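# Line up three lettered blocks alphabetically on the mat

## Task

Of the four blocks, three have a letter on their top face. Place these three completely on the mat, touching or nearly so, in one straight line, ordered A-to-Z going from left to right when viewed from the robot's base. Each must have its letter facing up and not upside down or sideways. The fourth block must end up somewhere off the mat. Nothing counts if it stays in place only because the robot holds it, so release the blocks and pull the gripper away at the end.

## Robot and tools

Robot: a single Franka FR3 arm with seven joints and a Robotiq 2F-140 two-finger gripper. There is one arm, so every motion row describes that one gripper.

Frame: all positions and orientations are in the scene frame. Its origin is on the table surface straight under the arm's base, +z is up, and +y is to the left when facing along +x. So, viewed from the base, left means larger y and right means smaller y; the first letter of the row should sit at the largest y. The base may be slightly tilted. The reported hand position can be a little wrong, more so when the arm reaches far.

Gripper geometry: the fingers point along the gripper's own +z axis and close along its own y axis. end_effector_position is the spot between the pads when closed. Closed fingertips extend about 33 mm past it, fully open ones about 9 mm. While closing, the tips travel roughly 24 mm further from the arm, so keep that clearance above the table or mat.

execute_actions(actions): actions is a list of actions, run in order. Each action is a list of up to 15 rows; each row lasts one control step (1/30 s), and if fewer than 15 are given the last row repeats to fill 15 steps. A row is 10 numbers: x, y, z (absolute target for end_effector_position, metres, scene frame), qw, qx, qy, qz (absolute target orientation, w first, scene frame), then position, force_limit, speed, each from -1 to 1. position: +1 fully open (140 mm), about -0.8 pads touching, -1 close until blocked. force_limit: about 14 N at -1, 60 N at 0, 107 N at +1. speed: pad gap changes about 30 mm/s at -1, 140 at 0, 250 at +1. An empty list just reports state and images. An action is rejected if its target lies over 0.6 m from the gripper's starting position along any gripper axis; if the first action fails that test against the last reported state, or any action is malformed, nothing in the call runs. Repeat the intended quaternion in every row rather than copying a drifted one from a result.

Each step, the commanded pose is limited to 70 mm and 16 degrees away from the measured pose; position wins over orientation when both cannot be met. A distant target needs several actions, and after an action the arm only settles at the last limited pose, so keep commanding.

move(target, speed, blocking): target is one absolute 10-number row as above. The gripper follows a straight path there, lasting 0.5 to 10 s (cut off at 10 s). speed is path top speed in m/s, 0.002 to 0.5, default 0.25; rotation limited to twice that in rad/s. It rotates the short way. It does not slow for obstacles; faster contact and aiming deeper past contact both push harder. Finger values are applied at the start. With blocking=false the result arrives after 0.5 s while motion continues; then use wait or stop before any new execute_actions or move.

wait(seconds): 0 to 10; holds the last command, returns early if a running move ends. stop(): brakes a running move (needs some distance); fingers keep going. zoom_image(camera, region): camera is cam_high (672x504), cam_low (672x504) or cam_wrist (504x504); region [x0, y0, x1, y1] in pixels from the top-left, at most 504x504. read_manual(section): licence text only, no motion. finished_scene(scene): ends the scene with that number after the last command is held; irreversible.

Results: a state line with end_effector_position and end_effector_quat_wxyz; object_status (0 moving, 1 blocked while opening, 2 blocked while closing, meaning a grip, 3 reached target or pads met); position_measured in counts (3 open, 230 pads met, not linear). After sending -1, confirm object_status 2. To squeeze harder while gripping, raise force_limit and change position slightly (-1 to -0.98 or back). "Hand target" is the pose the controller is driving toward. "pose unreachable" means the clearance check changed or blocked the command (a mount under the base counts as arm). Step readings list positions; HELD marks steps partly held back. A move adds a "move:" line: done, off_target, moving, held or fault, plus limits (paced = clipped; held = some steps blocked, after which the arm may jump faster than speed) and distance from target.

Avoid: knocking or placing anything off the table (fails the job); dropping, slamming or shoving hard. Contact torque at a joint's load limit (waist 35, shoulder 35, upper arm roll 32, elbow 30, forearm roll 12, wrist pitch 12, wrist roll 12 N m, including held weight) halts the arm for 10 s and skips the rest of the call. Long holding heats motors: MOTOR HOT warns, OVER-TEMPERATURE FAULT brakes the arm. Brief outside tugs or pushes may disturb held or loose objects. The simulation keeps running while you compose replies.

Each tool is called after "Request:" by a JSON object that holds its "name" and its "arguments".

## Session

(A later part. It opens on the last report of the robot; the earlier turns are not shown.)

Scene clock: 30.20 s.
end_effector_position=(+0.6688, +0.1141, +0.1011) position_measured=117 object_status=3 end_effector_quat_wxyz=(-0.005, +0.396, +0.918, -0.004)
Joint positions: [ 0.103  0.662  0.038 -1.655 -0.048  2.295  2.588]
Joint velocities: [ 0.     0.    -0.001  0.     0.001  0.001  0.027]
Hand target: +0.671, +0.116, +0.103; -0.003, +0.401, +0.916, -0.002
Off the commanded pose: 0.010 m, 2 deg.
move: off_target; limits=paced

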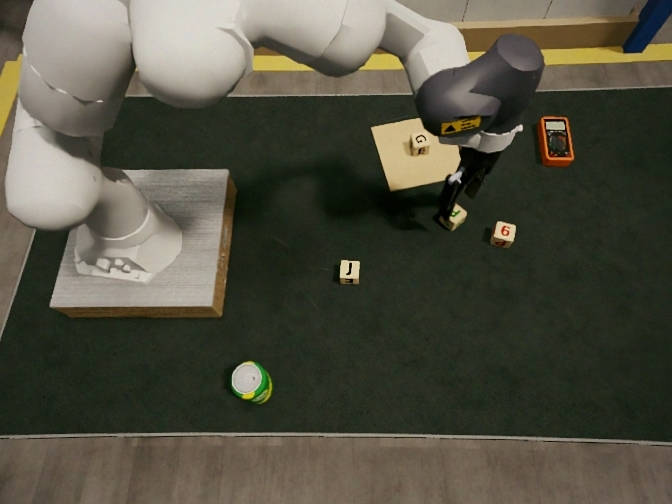

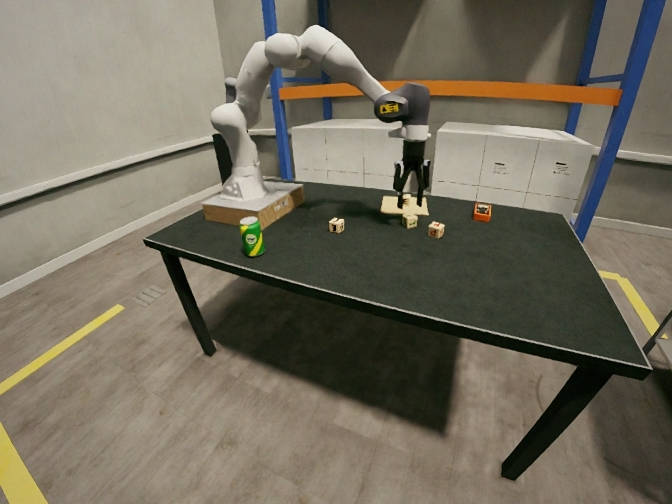

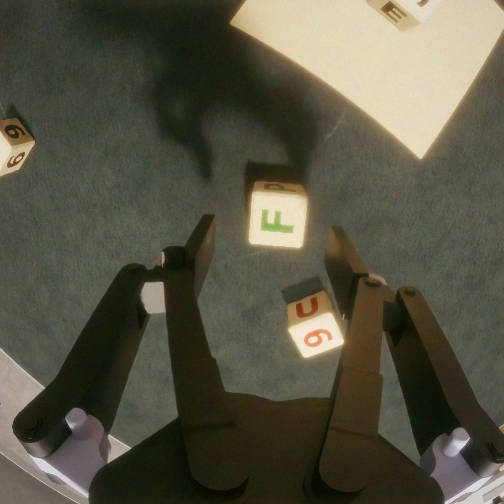

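Request:
{"name": "execute_actions", "arguments": {"actions": [[[0.669,0.116,0.1,0,0.3987,0.9171,0,0,0,0],[0.668,0.118,0.097,0,0.3987,0.9171,0,0,0,0],[0.668,0.12,0.093,0,0.3987,0.9171,0,0,0,0],[0.668,0.1205,0.088,0,0.3987,0.9171,0,0,0,0],[0.668,0.1205,0.082,0,0.3987,0.9171,0,0,0,0],[0.668,0.1205,0.075,0,0.3987,0.9171,0,0,0,0],[0.668,0.1205,0.068,0,0.3987,0.9171,0,0,0,0],[0.668,0.1205,0.061,0,0.3987,0.9171,0,0,0,0],[0.668,0.1205,0.055,0,0.3987,0.9171,0,0,0,0],[0.668,0.1205,0.05,0,0.3987,0.9171,0,0,0,0],[0.668,0.1205,0.046,0,0.3987,0.9171,0,0,0,0],[0.668,0.1205,0.0435,0,0.3987,0.9171,0,0,0,0],[0.668,0.1205,0.042,0,0.3987,0.9171,0,0,0,0],[0.668,0.1205,0.042,0,0.3987,0.9171,0,0,0,0],[0.668,0.1205,0.042,0,0.3987,0.9171,0,0,0,0]],[[0.668,0.1205,0.042,0,0.3987,0.9171,0,0,0,0],[0.668,0.1205,0.042,0,0.3987,0.9171,0,-1,0,0]]]}}

Scene clock: 31.57 s.
end_effector_position=(+0.6660, +0.1198, +0.0410) position_measured=171 object_status=2 end_effector_quat_wxyz=(-0.003, +0.398, +0.917, -0.001)
Joint positions: [ 0.111  0.76   0.035 -1.662 -0.05   2.407  2.602]
Joint velocities: [ 0.002 -0.    -0.001  0.001  0.     0.005  0.002]
Hand target: +0.668, +0.121, +0.042; +0.000, +0.399, +0.917, -0.000
Off the commanded pose: 0.002 m, 0 deg.
Step readings (end_effector_position; steps 1 to 15: 1st action; 16 to 30: 2nd action):
0: (+0.6689, +0.1141, +0.1011)
1: (+0.6686, +0.1141, +0.1009)
2: (+0.6680, +0.1141, +0.1002)
4: (+0.6675, +0.1152, +0.0972)
8: (+0.6662, +0.1182, +0.0800)
15: (+0.6577, +0.1186, +0.0398)
16: (+0.6579, +0.1185, +0.0382)
17: (+0.6588, +0.1186, +0.0378)
19: (+0.6614, +0.1190, +0.0388)
23: (+0.6649, +0.1197, +0.0406)
30: end_effector_position above

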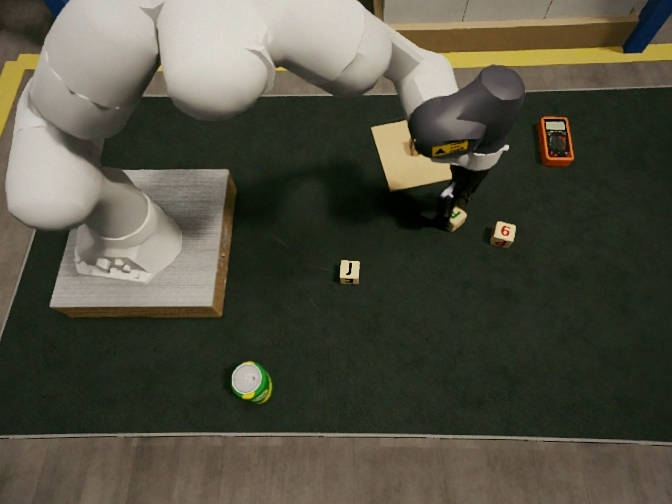

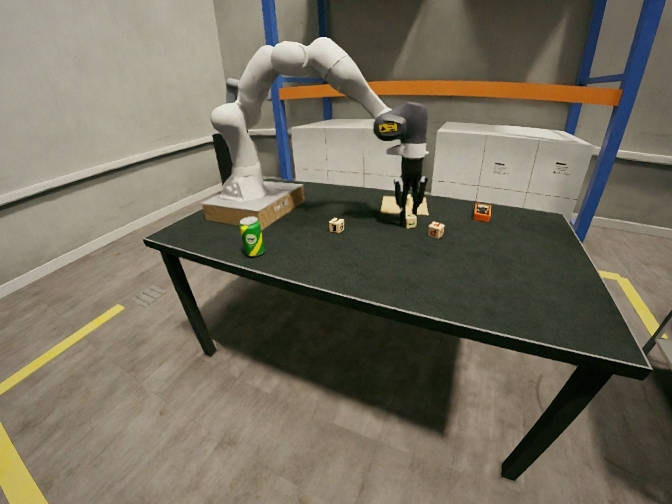

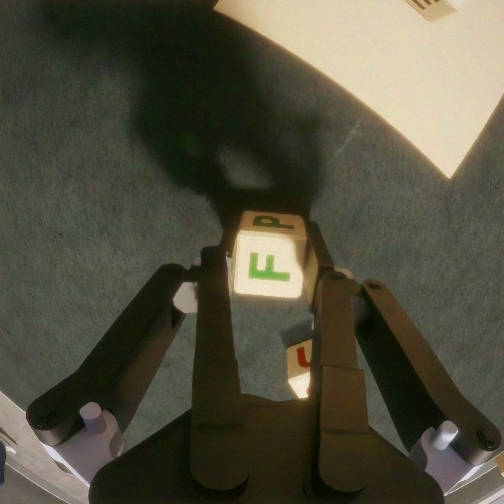

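Request:
{"name": "execute_actions", "arguments": {"actions": [[[0.667,0.1205,0.043,0,0.3987,0.9171,0,-1,0,0],[0.667,0.1205,0.046,0,0.3987,0.9171,0,-1,0,0],[0.667,0.1205,0.05,0,0.39,0.921,0,-1,0,0],[0.667,0.1205,0.054,0,0.375,0.927,0,-1,0,0],[0.667,0.121,0.058,0,0.358,0.934,0,-1,0,0],[0.667,0.122,0.062,0,0.34,0.94,0,-1,0,0],[0.6665,0.123,0.066,0,0.325,0.946,0,-1,0,0],[0.666,0.125,0.07,0,0.31,0.951,0,-1,0,0],[0.6655,0.127,0.073,0,0.295,0.955,0,-1,0,0],[0.665,0.129,0.076,0,0.28,0.96,0,-1,0,0],[0.6645,0.131,0.079,0,0.265,0.964,0,-1,0,0],[0.664,0.133,0.082,0,0.25,0.968,0,-1,0,0],[0.6635,0.135,0.084,0,0.235,0.972,0,-1,0,0],[0.663,0.137,0.086,0,0.22,0.9755,0,-1,0,0],[0.6625,0.139,0.088,0,0.205,0.979,0,-1,0,0]]]}}

Request:
{"name": "move", "arguments": {"target": [0.596, 0.359, 0.108, 0, -0.791, 0.612, 0, -1, 0, 0], "speed": 0.5}}

Scene clock: 32.50 s.
end_effector_position=(+0.6684, +0.1376, +0.0853) position_measured=171 object_status=2 end_effector_quat_wxyz=(+0.009, +0.296, +0.955, +0.002)
Joint positions: [ 0.072  0.681  0.113 -1.681 -0.123  2.365  2.457]
Joint velocities: [-0.118 -0.126  0.259 -0.031 -0.223 -0.106 -0.491]
Hand target: +0.663, +0.138, +0.089; +0.005, +0.211, +0.977, -0.006
Off the commanded pose: 0.007 m, 11 deg.
Step readings (end_effector_position):
0: (+0.6663, +0.1199, +0.0411)
1: (+0.6662, +0.1198, +0.0411)
2: (+0.6659, +0.1198, +0.0414)
4: (+0.6653, +0.1199, +0.0440)
8: (+0.6674, +0.1233, +0.0587)
15: end_effector_position above

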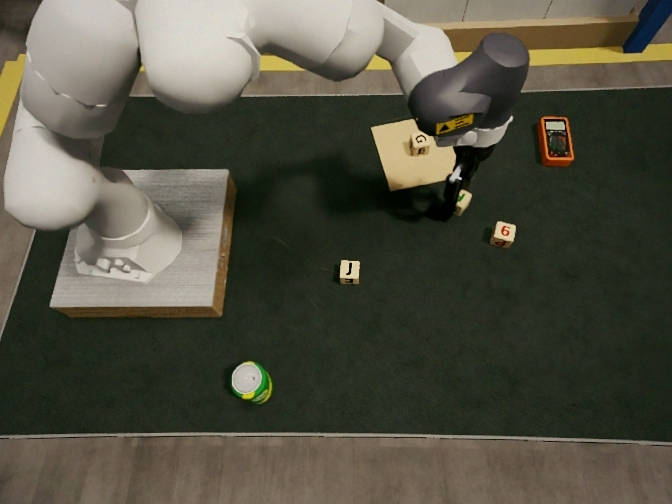

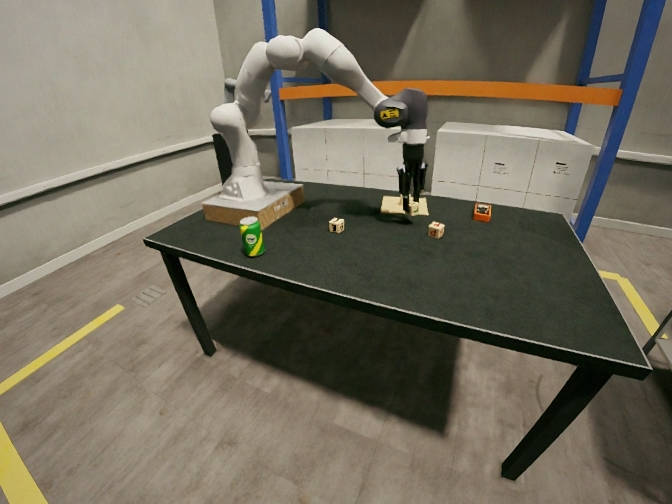

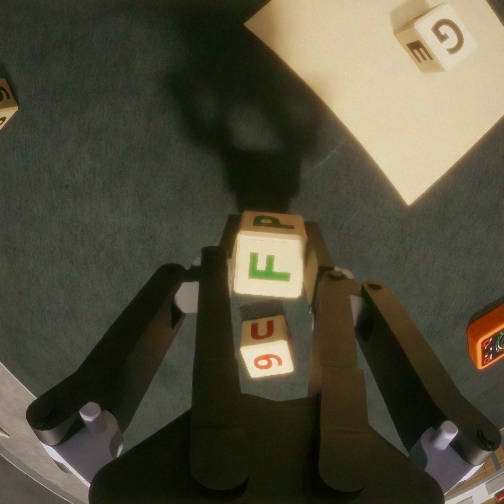

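Scene clock: 36.13 s.
end_effector_position=(+0.5942, +0.3549, +0.1148) position_measured=171 object_status=2 end_effector_quat_wxyz=(-0.003, +0.784, -0.620, +0.001)
Joint positions: [-0.217  0.956  0.944 -1.559 -0.855  2.056  0.757]
Joint velocities: [-0.001  0.001 -0.    -0.001 -0.    -0.001 -0.032]
Hand target: +0.595, +0.353, +0.115; -0.002, +0.787, -0.616, +0.002
Off the commanded pose: 0.008 m, 1 deg.
move: off_target; limits=paced

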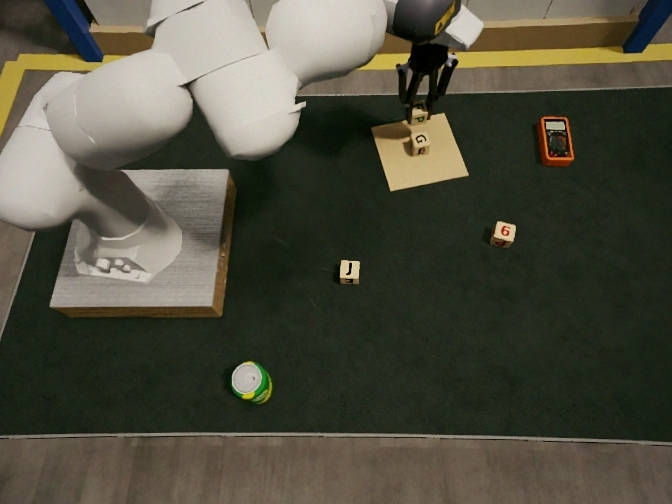

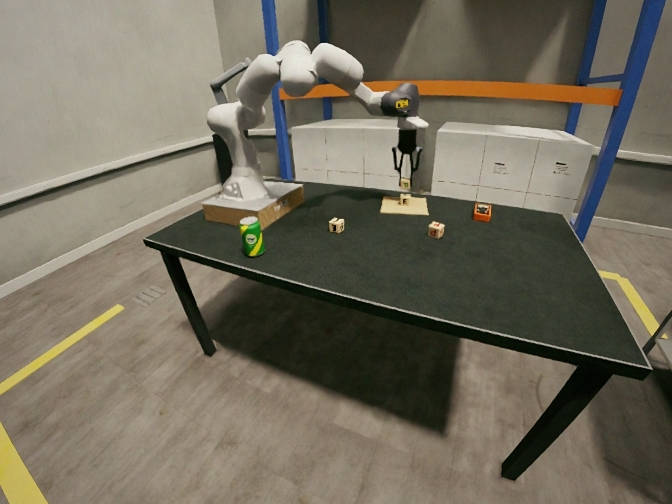

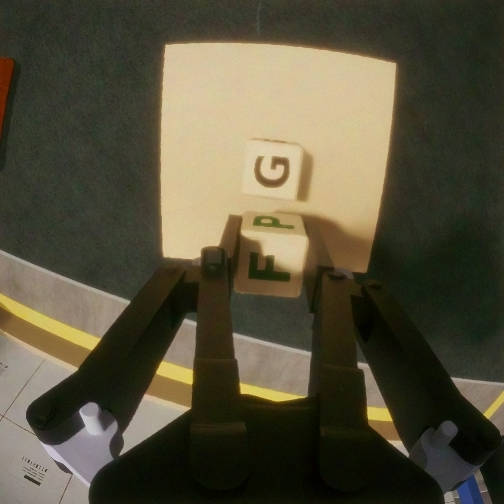

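Request:
{"name": "move", "arguments": {"target": [0.594, 0.361, 0.057, 0, -0.791, 0.612, 0, -1, 0, 0], "speed": 0.12}}

Scene clock: 37.30 s.
end_effector_position=(+0.5931, +0.3591, +0.0564) position_measured=171 object_status=2 end_effector_quat_wxyz=(+0.002, +0.791, -0.612, -0.001)
Joint positions: [-0.166  1.053  0.883 -1.521 -0.91   2.108  0.756]
Joint velocities: [ 0.001  0.001  0.001 -0.    -0.001  0.005  0.   ]
Hand target: +0.594, +0.361, +0.056; +0.000, +0.790, -0.613, +0.000
Off the commanded pose: 0.002 m, 0 deg.
move: done

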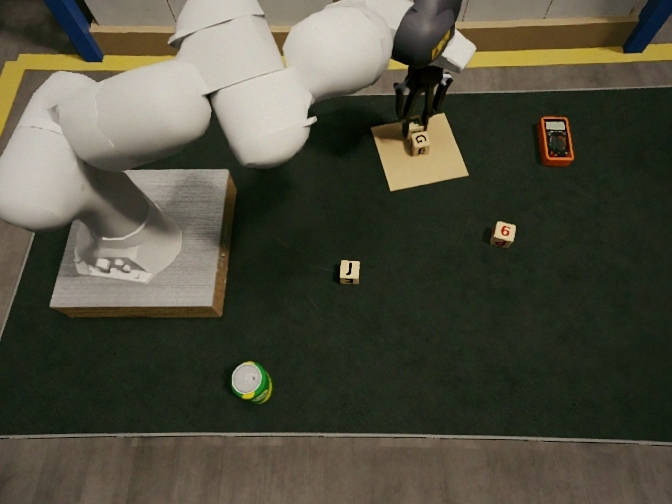

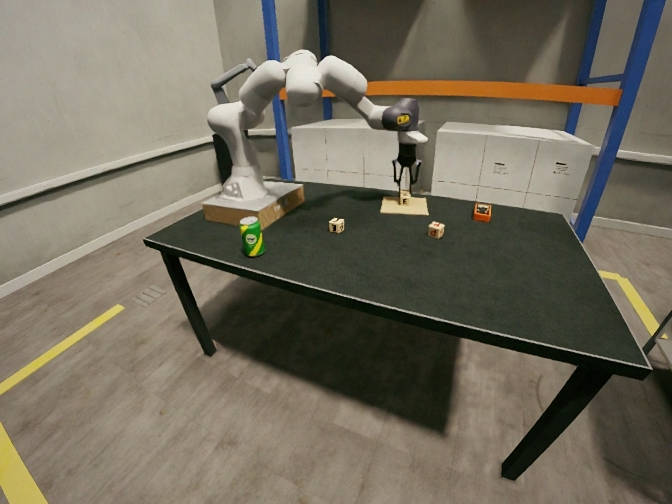

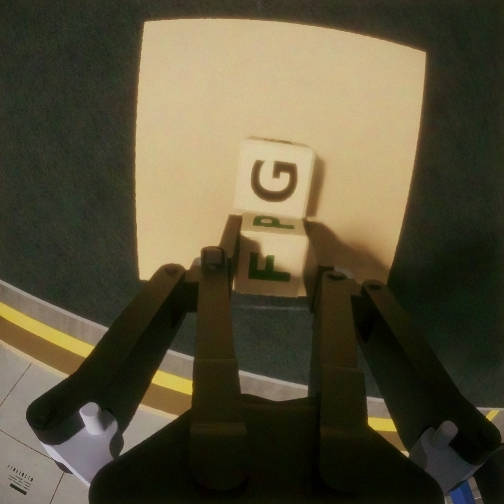

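Request:
{"name": "zoom_image", "arguments": {"camera": "cam_wrist", "region": [190, 120, 370, 320]}}

Region (190, 120, 370, 320) of cam_wrist's 504x504 image, scaled by 2.520, with more detail than that image has; it fills the left 454 columns of this view, and the rest is white.

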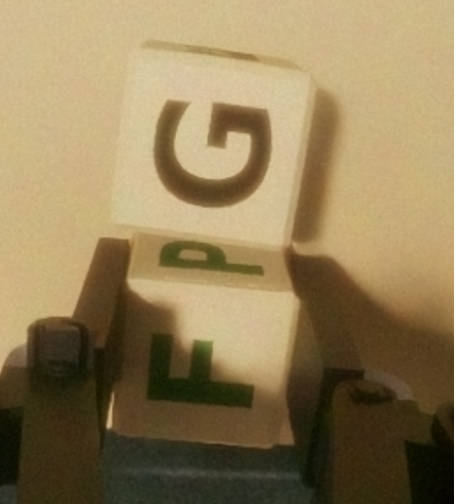

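Request:
{"name": "execute_actions", "arguments": {"actions": [[[0.595,0.3605,0.056,0,-0.791,0.612,0,-1,0,0],[0.596,0.36,0.056,0,-0.791,0.612,0,-1,0,0],[0.597,0.3595,0.0555,0,-0.791,0.612,0,-1,0,0],[0.598,0.359,0.055,0,-0.791,0.612,0,-1,0,0],[0.598,0.359,0.054,0,-0.791,0.612,0,-1,0,0],[0.598,0.359,0.053,0,-0.791,0.612,0,-1,0,0],[0.598,0.359,0.052,0,-0.791,0.612,0,-1,0,0],[0.598,0.359,0.051,0,-0.791,0.612,0,-1,0,0],[0.598,0.359,0.05,0,-0.791,0.612,0,-1,0,0],[0.598,0.359,0.049,0,-0.791,0.612,0,-1,0,0],[0.598,0.359,0.048,0,-0.791,0.612,0,-1,0,0],[0.598,0.359,0.0475,0,-0.791,0.612,0,-1,0,0]]]}}

Scene clock: 38.30 s.
end_effector_position=(+0.5991, +0.3576, +0.0513) position_measured=171 object_status=2 end_effector_quat_wxyz=(+0.000, +0.789, -0.614, +0.000)
Joint positions: [-0.162  1.069  0.876 -1.504 -0.917  2.112  0.755]
Joint velocities: [ 0.008  0.004 -0.001  0.006 -0.011  0.006 -0.   ]
Hand target: +0.598, +0.359, +0.047; +0.000, +0.791, -0.612, -0.000
Off the commanded pose: 0.004 m, 0 deg.
Step readings (end_effector_position):
0: (+0.5933, +0.3593, +0.0566)
1: (+0.5935, +0.3594, +0.0566)
2: (+0.5940, +0.3595, +0.0566)
4: (+0.5956, +0.3594, +0.0566)
8: (+0.5979, +0.3577, +0.0543)
15: end_effector_position above

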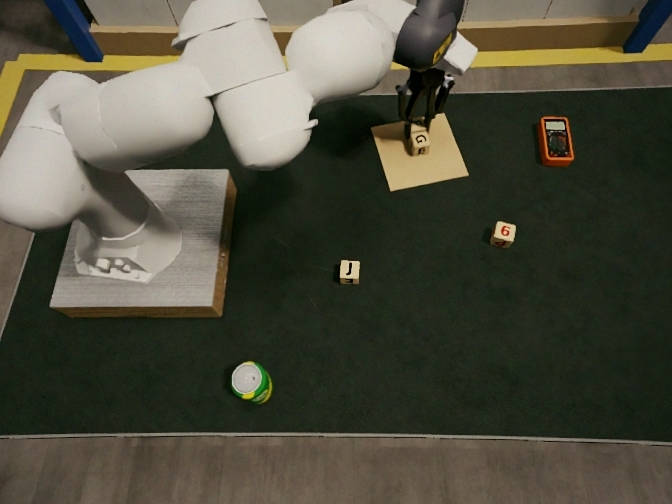

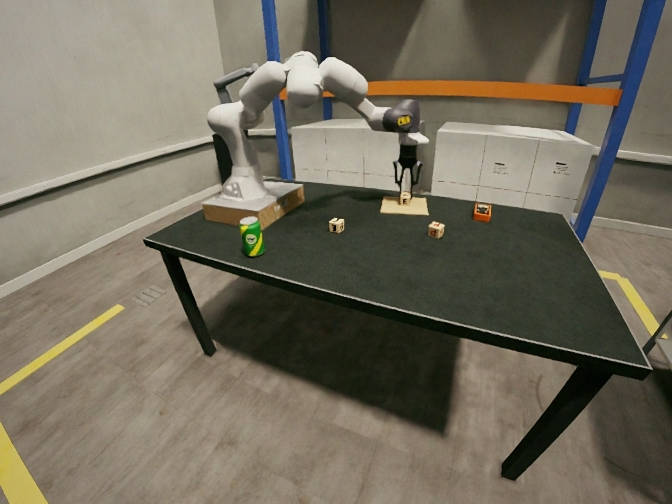

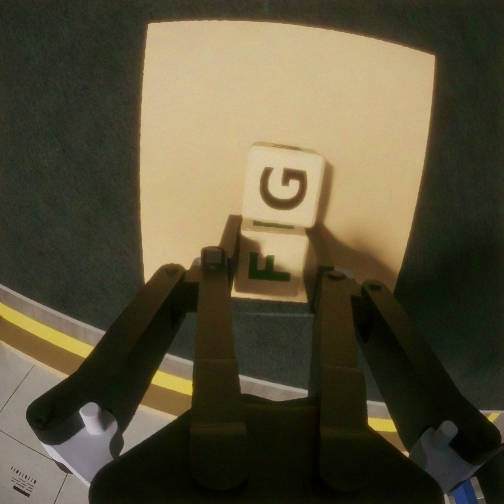

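Request:
{"name": "zoom_image", "arguments": {"camera": "cam_wrist", "region": [190, 120, 370, 320]}}

Region (190, 120, 370, 320) of cam_wrist's 504x504 image, scaled by 2.520, with more detail than that image has; it fills the left 454 columns of this view, and the rest is white.

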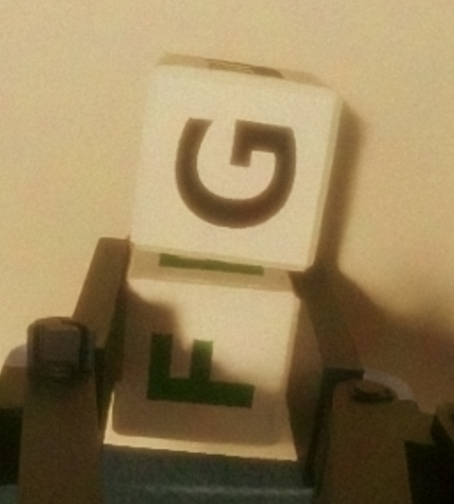

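Request:
{"name": "execute_actions", "arguments": {"actions": [[[0.599,0.358,0.051,0,-0.791,0.612,0,0.05,0,0.3],[0.599,0.358,0.0515,0,-0.791,0.612,0,0.05,0,0.3],[0.599,0.358,0.0515,0,-0.791,0.612,0,0.05,0,0.3],[0.599,0.358,0.052,0,-0.791,0.612,0,0.05,0,0.3],[0.599,0.358,0.054,0,-0.791,0.612,0,0.05,0,0.3],[0.599,0.358,0.058,0,-0.791,0.612,0,0.05,0,0.3],[0.599,0.358,0.063,0,-0.791,0.612,0,0.05,0,0.3],[0.599,0.358,0.069,0,-0.791,0.612,0,0.05,0,0.3],[0.599,0.358,0.076,0,-0.791,0.612,0,0.05,0,0.3],[0.599,0.358,0.083,0,-0.791,0.612,0,0.05,0,0.3],[0.599,0.358,0.09,0,-0.791,0.612,0,0.05,0,0.3],[0.599,0.358,0.096,0,-0.8,0.6,0,0.05,0,0.3],[0.599,0.358,0.101,0,-0.81,0.586,0,0.05,0,0.3],[0.599,0.358,0.105,0,-0.82,0.572,0,0.05,0,0.3],[0.599,0.358,0.108,0,-0.83,0.558,0,0.05,0,0.3]]]}}

Request:
{"name": "move", "arguments": {"target": [0.429, -0.025, 0.105, 0, -0.9994, 0.0349, 0, 0.05, 0, 0.3], "speed": 0.45}}

Scene clock: 39.20 s.
end_effector_position=(+0.6030, +0.3632, +0.0993) position_measured=123 object_status=3 end_effector_quat_wxyz=(-0.009, +0.798, -0.602, +0.003)
Joint positions: [-0.192  1.006  0.933 -1.517 -0.889  2.069  0.717]
Joint velocities: [-0.13  -0.196  0.243 -0.025  0.028 -0.154 -0.343]
Hand target: +0.599, +0.358, +0.108; -0.002, +0.829, -0.560, +0.003
Off the commanded pose: 0.011 m, 6 deg.
Step readings (end_effector_position):
0: (+0.5993, +0.3579, +0.0513)
1: (+0.5993, +0.3579, +0.0513)
2: (+0.5993, +0.3580, +0.0513)
4: (+0.5993, +0.3580, +0.0513)
8: (+0.5979, +0.3587, +0.0563)
15: end_effector_position above

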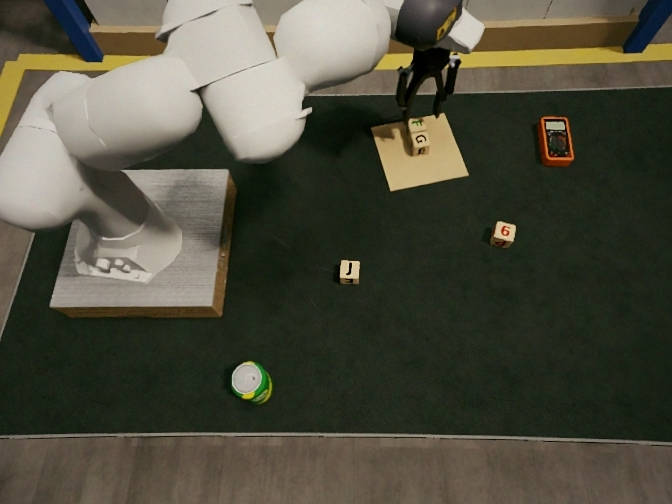

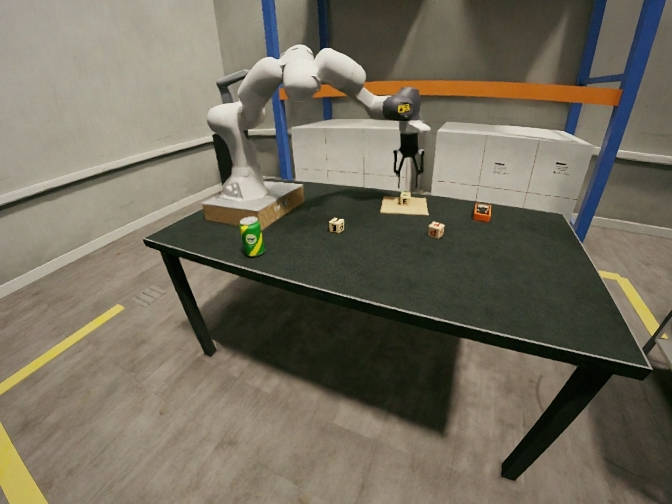

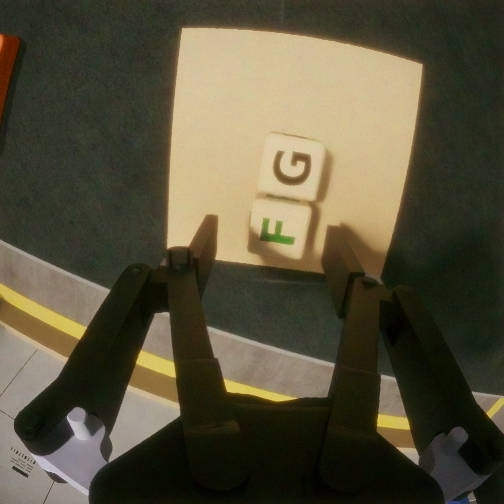

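Scene clock: 42.13 s.
end_effector_position=(+0.4435, -0.0314, +0.1098) position_measured=123 object_status=3 end_effector_quat_wxyz=(+0.003, +0.999, -0.040, +0.011)
Joint positions: [-1.658  0.936  1.485 -2.494 -1.239  2.11  -0.731]
Joint velocities: [ 0.001  0.    -0.001  0.    -0.    -0.    -0.029]
Hand target: +0.444, -0.033, +0.110; +0.003, +0.999, -0.036, +0.011
Off the commanded pose: 0.017 m, 1 deg.
move: off_target; limits=paced

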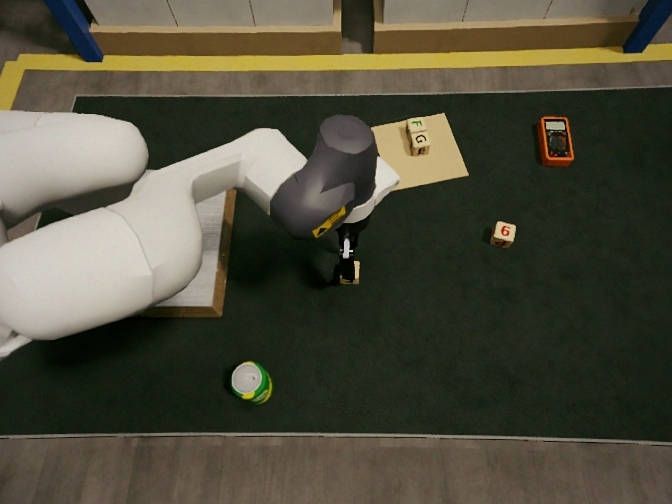

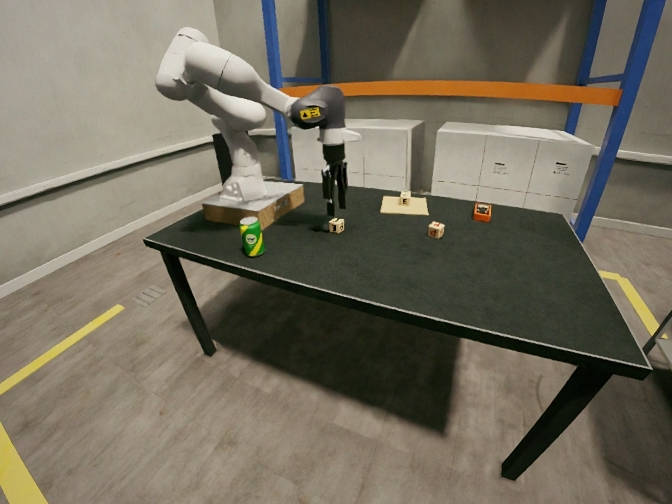

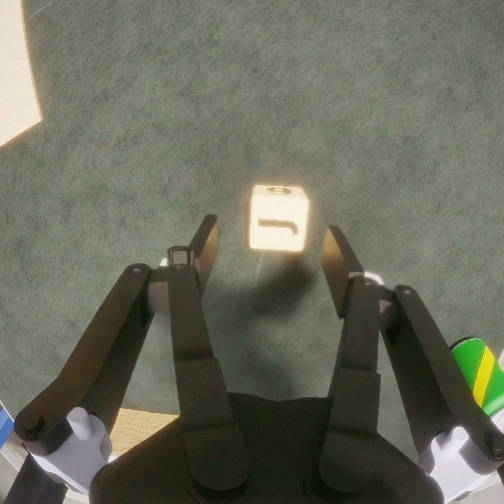

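Request:
{"name": "zoom_image", "arguments": {"camera": "cam_wrist", "region": [190, 150, 370, 310]}}

Request:
{"name": "zoom_image", "arguments": {"camera": "cam_low", "region": [295, 160, 375, 240]}}

Region (190, 150, 370, 310) of cam_wrist's 504x504 image, scaled by 2.800, with more detail than that image has.

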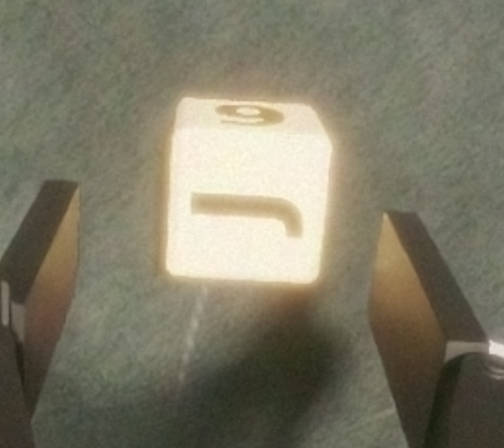

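Region (295, 160, 375, 240) of cam_low's 672x504 image, scaled by 6.300, with more detail than that image has.

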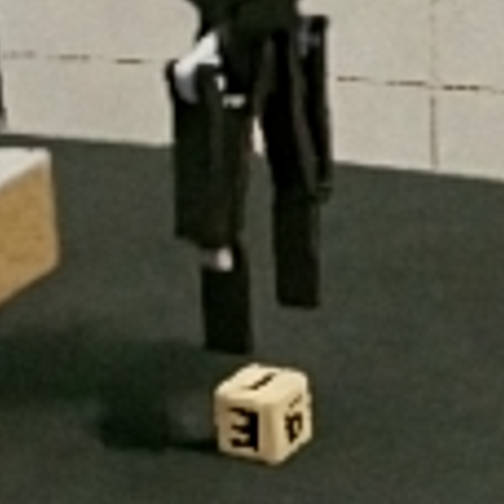

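Request:
{"name": "move", "arguments": {"target": [0.445, -0.0355, 0.066, 0, -0.9992, 0.04, 0, 0.05, 0, 0.3], "speed": 0.12}}

Scene clock: 43.43 s.
end_effector_position=(+0.4437, -0.0366, +0.0651) position_measured=123 object_status=3 end_effector_quat_wxyz=(+0.001, +0.999, -0.038, -0.003)
Joint positions: [-1.563  0.968  1.335 -2.452 -1.314  2.146 -0.72 ]
Joint velocities: [ 0.003  0.    -0.002  0.001 -0.006  0.007  0.011]
Hand target: +0.445, -0.035, +0.065; -0.000, +0.999, -0.040, -0.001
Off the commanded pose: 0.002 m, 0 deg.
move: done

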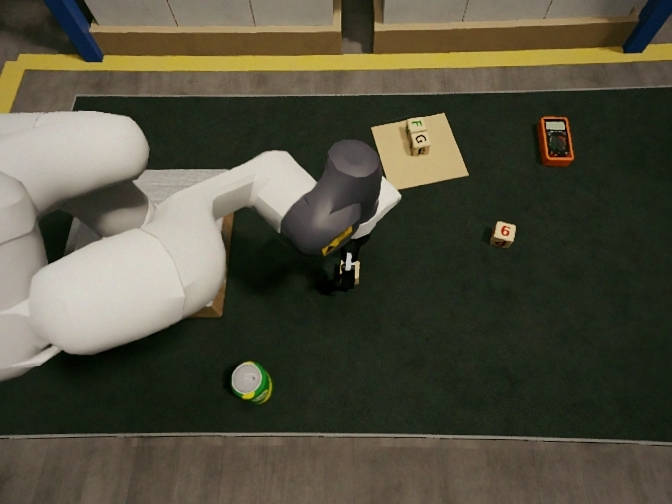

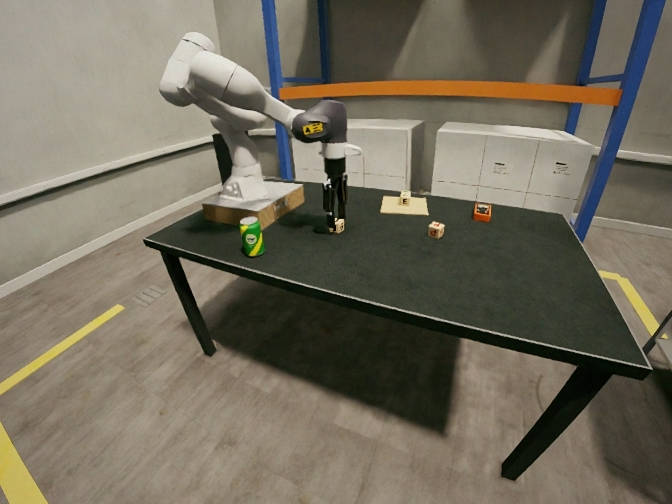

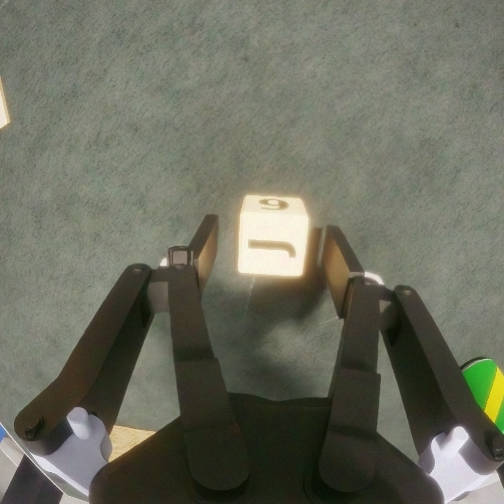

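Request:
{"name": "zoom_image", "arguments": {"camera": "cam_wrist", "region": [150, 150, 390, 350]}}

Request:
{"name": "zoom_image", "arguments": {"camera": "cam_low", "region": [295, 160, 375, 240]}}

Region (150, 150, 390, 350) of cam_wrist's 504x504 image, scaled by 2.100, with more detail than that image has.

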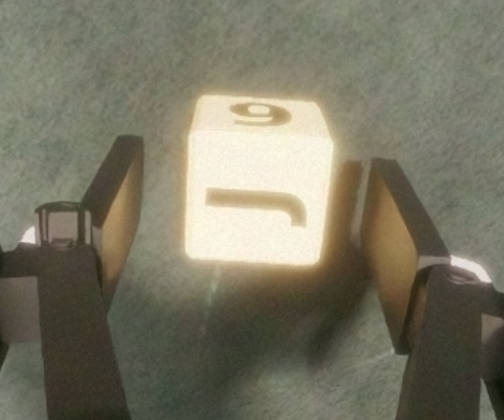

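Region (295, 160, 375, 240) of cam_low's 672x504 image, scaled by 6.300, with more detail than that image has.

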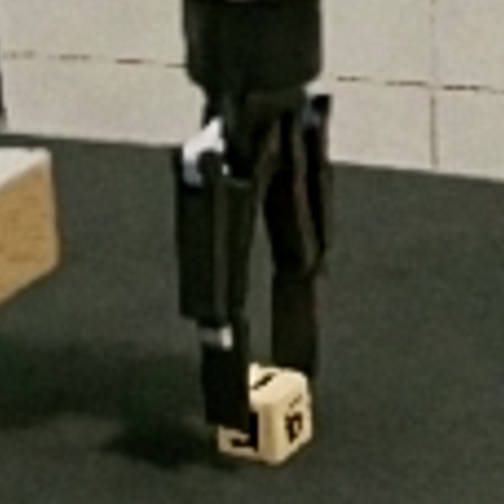

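Request:
{"name": "execute_actions", "arguments": {"actions": [[[0.446,-0.036,0.064,0,-0.9992,0.04,0,0.05,0,0],[0.447,-0.0365,0.062,0,-0.9992,0.04,0,0.05,0,0],[0.448,-0.0365,0.06,0,-0.9992,0.04,0,0.05,0,0],[0.448,-0.0365,0.058,0,-0.9992,0.04,0,0.05,0,0],[0.448,-0.0365,0.0565,0,-0.9992,0.04,0,0.05,0,0],[0.448,-0.0365,0.0555,0,-0.9992,0.04,0,-1,0,0],[0.448,-0.0365,0.055,0,-0.9992,0.04,0,-1,0,0]],[[0.448,-0.0365,0.055,0,-0.9992,0.04,0,-1,0,0],[0.448,-0.0365,0.055,0,-0.9992,0.04,0,-1,0,0],[0.448,-0.0365,0.055,0,-0.9992,0.04,0,-1,0,0],[0.448,-0.0365,0.055,0,-0.9992,0.04,0,-1,0,0],[0.448,-0.0365,0.055,0,-0.9992,0.04,0,-1,0,0],[0.448,-0.0365,0.056,0,-0.9992,0.04,0,-1,0,0],[0.448,-0.0365,0.058,0,-0.9992,0.04,0,-1,0,0],[0.448,-0.0365,0.061,0,-0.9992,0.04,0,-1,0,0],[0.448,-0.0365,0.065,0,-0.9992,0.04,0,-1,0,0],[0.448,-0.0365,0.069,0,-0.9986,0.052,0,-1,0,0],[0.448,-0.036,0.073,0,-0.9978,0.066,0,-1,0,0],[0.4485,-0.035,0.077,0,-0.9968,0.08,0,-1,0,0],[0.449,-0.034,0.081,0,-0.9955,0.095,0,-1,0,0],[0.4495,-0.033,0.084,0,-0.9939,0.11,0,-1,0,0],[0.45,-0.032,0.086,0,-0.9922,0.125,0,-1,0,0]]]}}

Scene clock: 44.90 s.
end_effector_position=(+0.4524, -0.0334, +0.0794) position_measured=171 object_status=2 end_effector_quat_wxyz=(-0.001, +0.998, -0.065, +0.005)
Joint positions: [-1.571  0.953  1.369 -2.446 -1.284  2.148 -0.675]
Joint velocities: [-0.071 -0.141  0.247 -0.     0.261 -0.032  0.322]
Hand target: +0.450, -0.032, +0.086; -0.002, +0.993, -0.122, -0.001
Off the commanded pose: 0.007 m, 7 deg.
Step readings (end_effector_position; steps 1 to 15: 1st action; 16 to 30: 2nd action):
0: (+0.4442, -0.0364, +0.0652)
1: (+0.4443, -0.0365, +0.0650)
2: (+0.4447, -0.0369, +0.0643)
4: (+0.4455, -0.0376, +0.0617)
8: (+0.4455, -0.0379, +0.0563)
15: (+0.4468, -0.0376, +0.0554)
16: (+0.4468, -0.0376, +0.0554)
17: (+0.4469, -0.0376, +0.0554)
19: (+0.4470, -0.0376, +0.0554)
23: (+0.4475, -0.0368, +0.0569)
30: end_effector_position above

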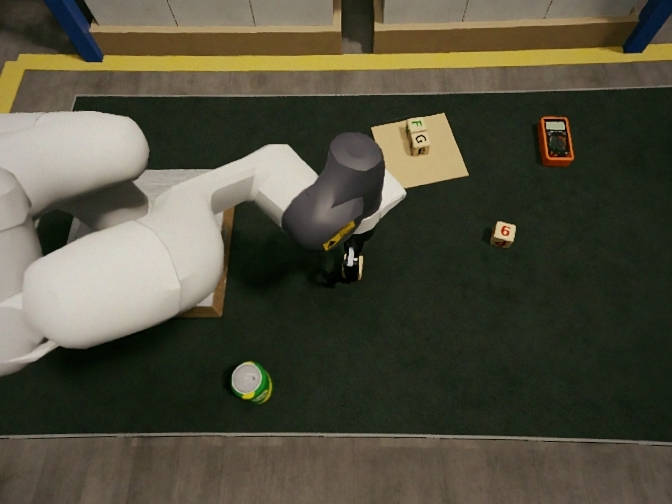

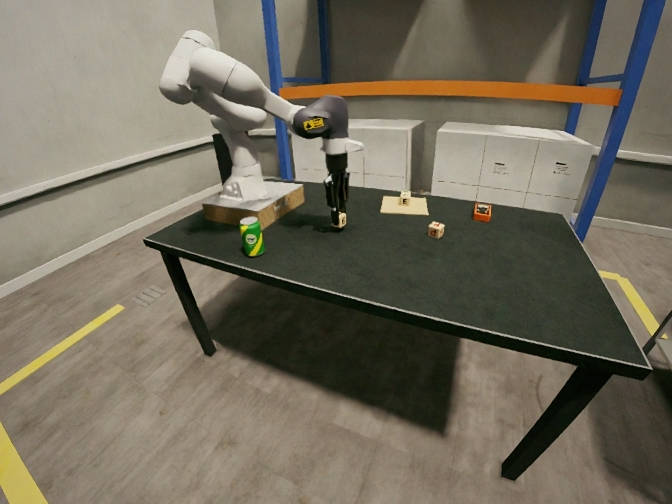

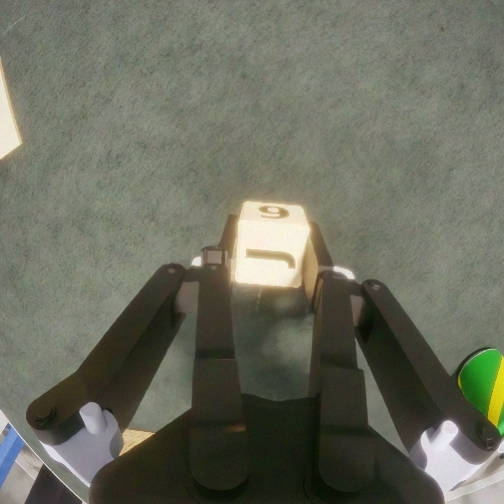

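Request:
{"name": "move", "arguments": {"target": [0.6215, 0.258, 0.072, 0, -0.791, 0.612, 0, -1, 0, 0], "speed": 0.4}}

Scene clock: 47.73 s.
end_effector_position=(+0.6091, +0.2643, +0.0673) position_measured=171 object_status=2 end_effector_quat_wxyz=(+0.004, +0.795, -0.607, -0.010)
Joint positions: [-0.393  0.998  0.937 -1.654 -0.915  2.122  0.637]
Joint velocities: [0.001 0.    0.001 0.001 0.001 0.001 0.028]
Hand target: +0.609, +0.266, +0.068; +0.002, +0.791, -0.611, -0.010
Off the commanded pose: 0.015 m, 1 deg.
move: off_target; limits=paced

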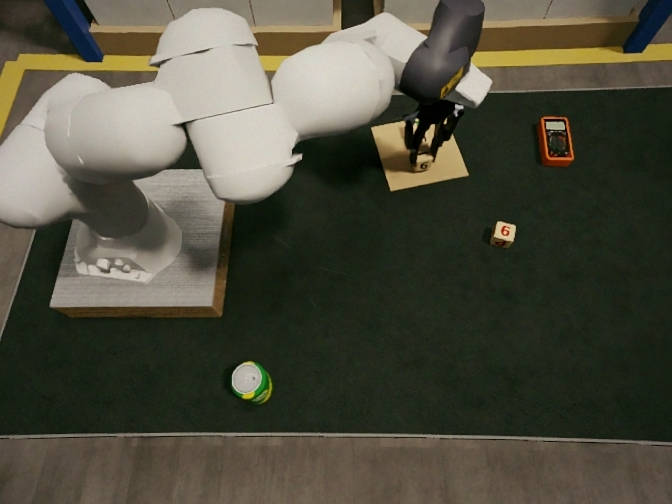

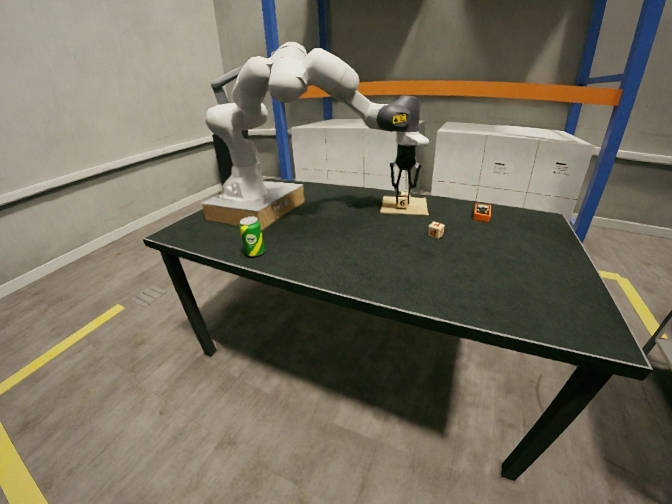

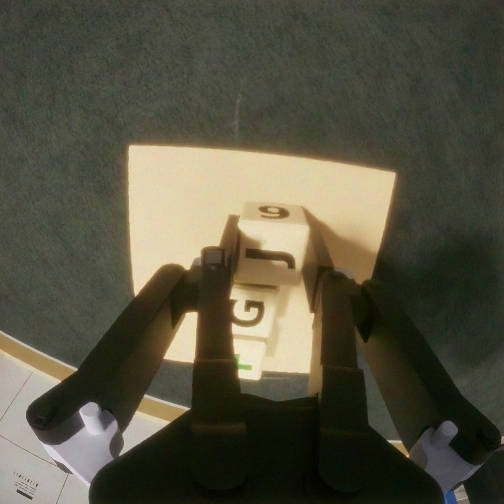

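Request:
{"name": "execute_actions", "arguments": {"actions": [[[0.6105,0.2655,0.067,0,-0.791,0.612,0,-1,0,0],[0.612,0.266,0.067,0,-0.791,0.612,0,-1,0,0],[0.614,0.2665,0.0665,0,-0.791,0.612,0,-1,0,0],[0.616,0.267,0.066,0,-0.791,0.612,0,-1,0,0],[0.6175,0.268,0.065,0,-0.791,0.612,0,-1,0,0],[0.6185,0.269,0.064,0,-0.791,0.612,0,-1,0,0],[0.619,0.27,0.063,0,-0.791,0.612,0,-1,0,0],[0.619,0.271,0.062,0,-0.791,0.612,0,-1,0,0],[0.619,0.272,0.061,0,-0.791,0.612,0,-1,0,0],[0.619,0.273,0.06,0,-0.791,0.612,0,-1,0,0],[0.619,0.274,0.059,0,-0.791,0.612,0,-1,0,0],[0.619,0.274,0.058,0,-0.791,0.612,0,-1,0,0]]]}}

Scene clock: 48.47 s.
end_effector_position=(+0.6170, +0.2728, +0.0584) position_measured=171 object_status=2 end_effector_quat_wxyz=(+0.002, +0.793, -0.610, -0.001)
Joint positions: [-0.351  1.02   0.912 -1.616 -0.933  2.129  0.656]
Joint velocities: [ 0.028  0.022 -0.019  0.013 -0.007  0.006  0.015]
Hand target: +0.619, +0.274, +0.058; +0.000, +0.791, -0.612, -0.000
Off the commanded pose: 0.002 m, 0 deg.
Step readings (end_effector_position):
0: (+0.6091, +0.2643, +0.0673)
1: (+0.6094, +0.2638, +0.0671)
2: (+0.6097, +0.2634, +0.0667)
4: (+0.6115, +0.2639, +0.0663)
8: (+0.6171, +0.2676, +0.0649)
15: end_effector_position above

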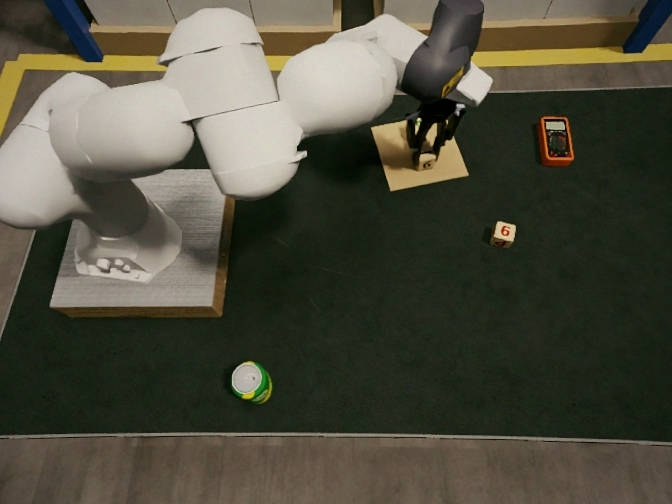

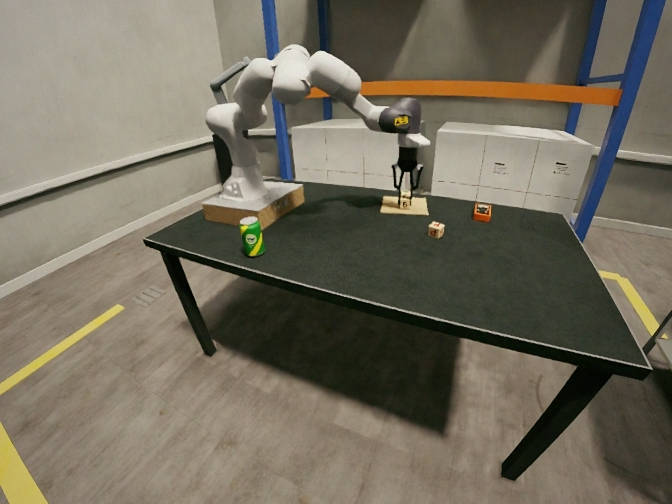

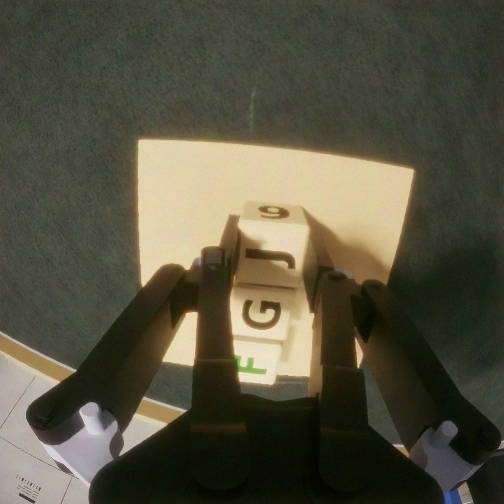

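Request:
{"name": "zoom_image", "arguments": {"camera": "cam_wrist", "region": [190, 190, 370, 400]}}

Region (190, 190, 370, 400) of cam_wrist's 504x504 image, scaled by 2.400, with more detail than that image has; it fills the left 432 columns of this view, and the rest is white.

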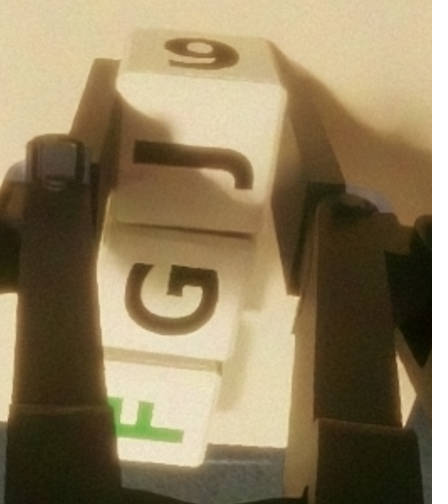

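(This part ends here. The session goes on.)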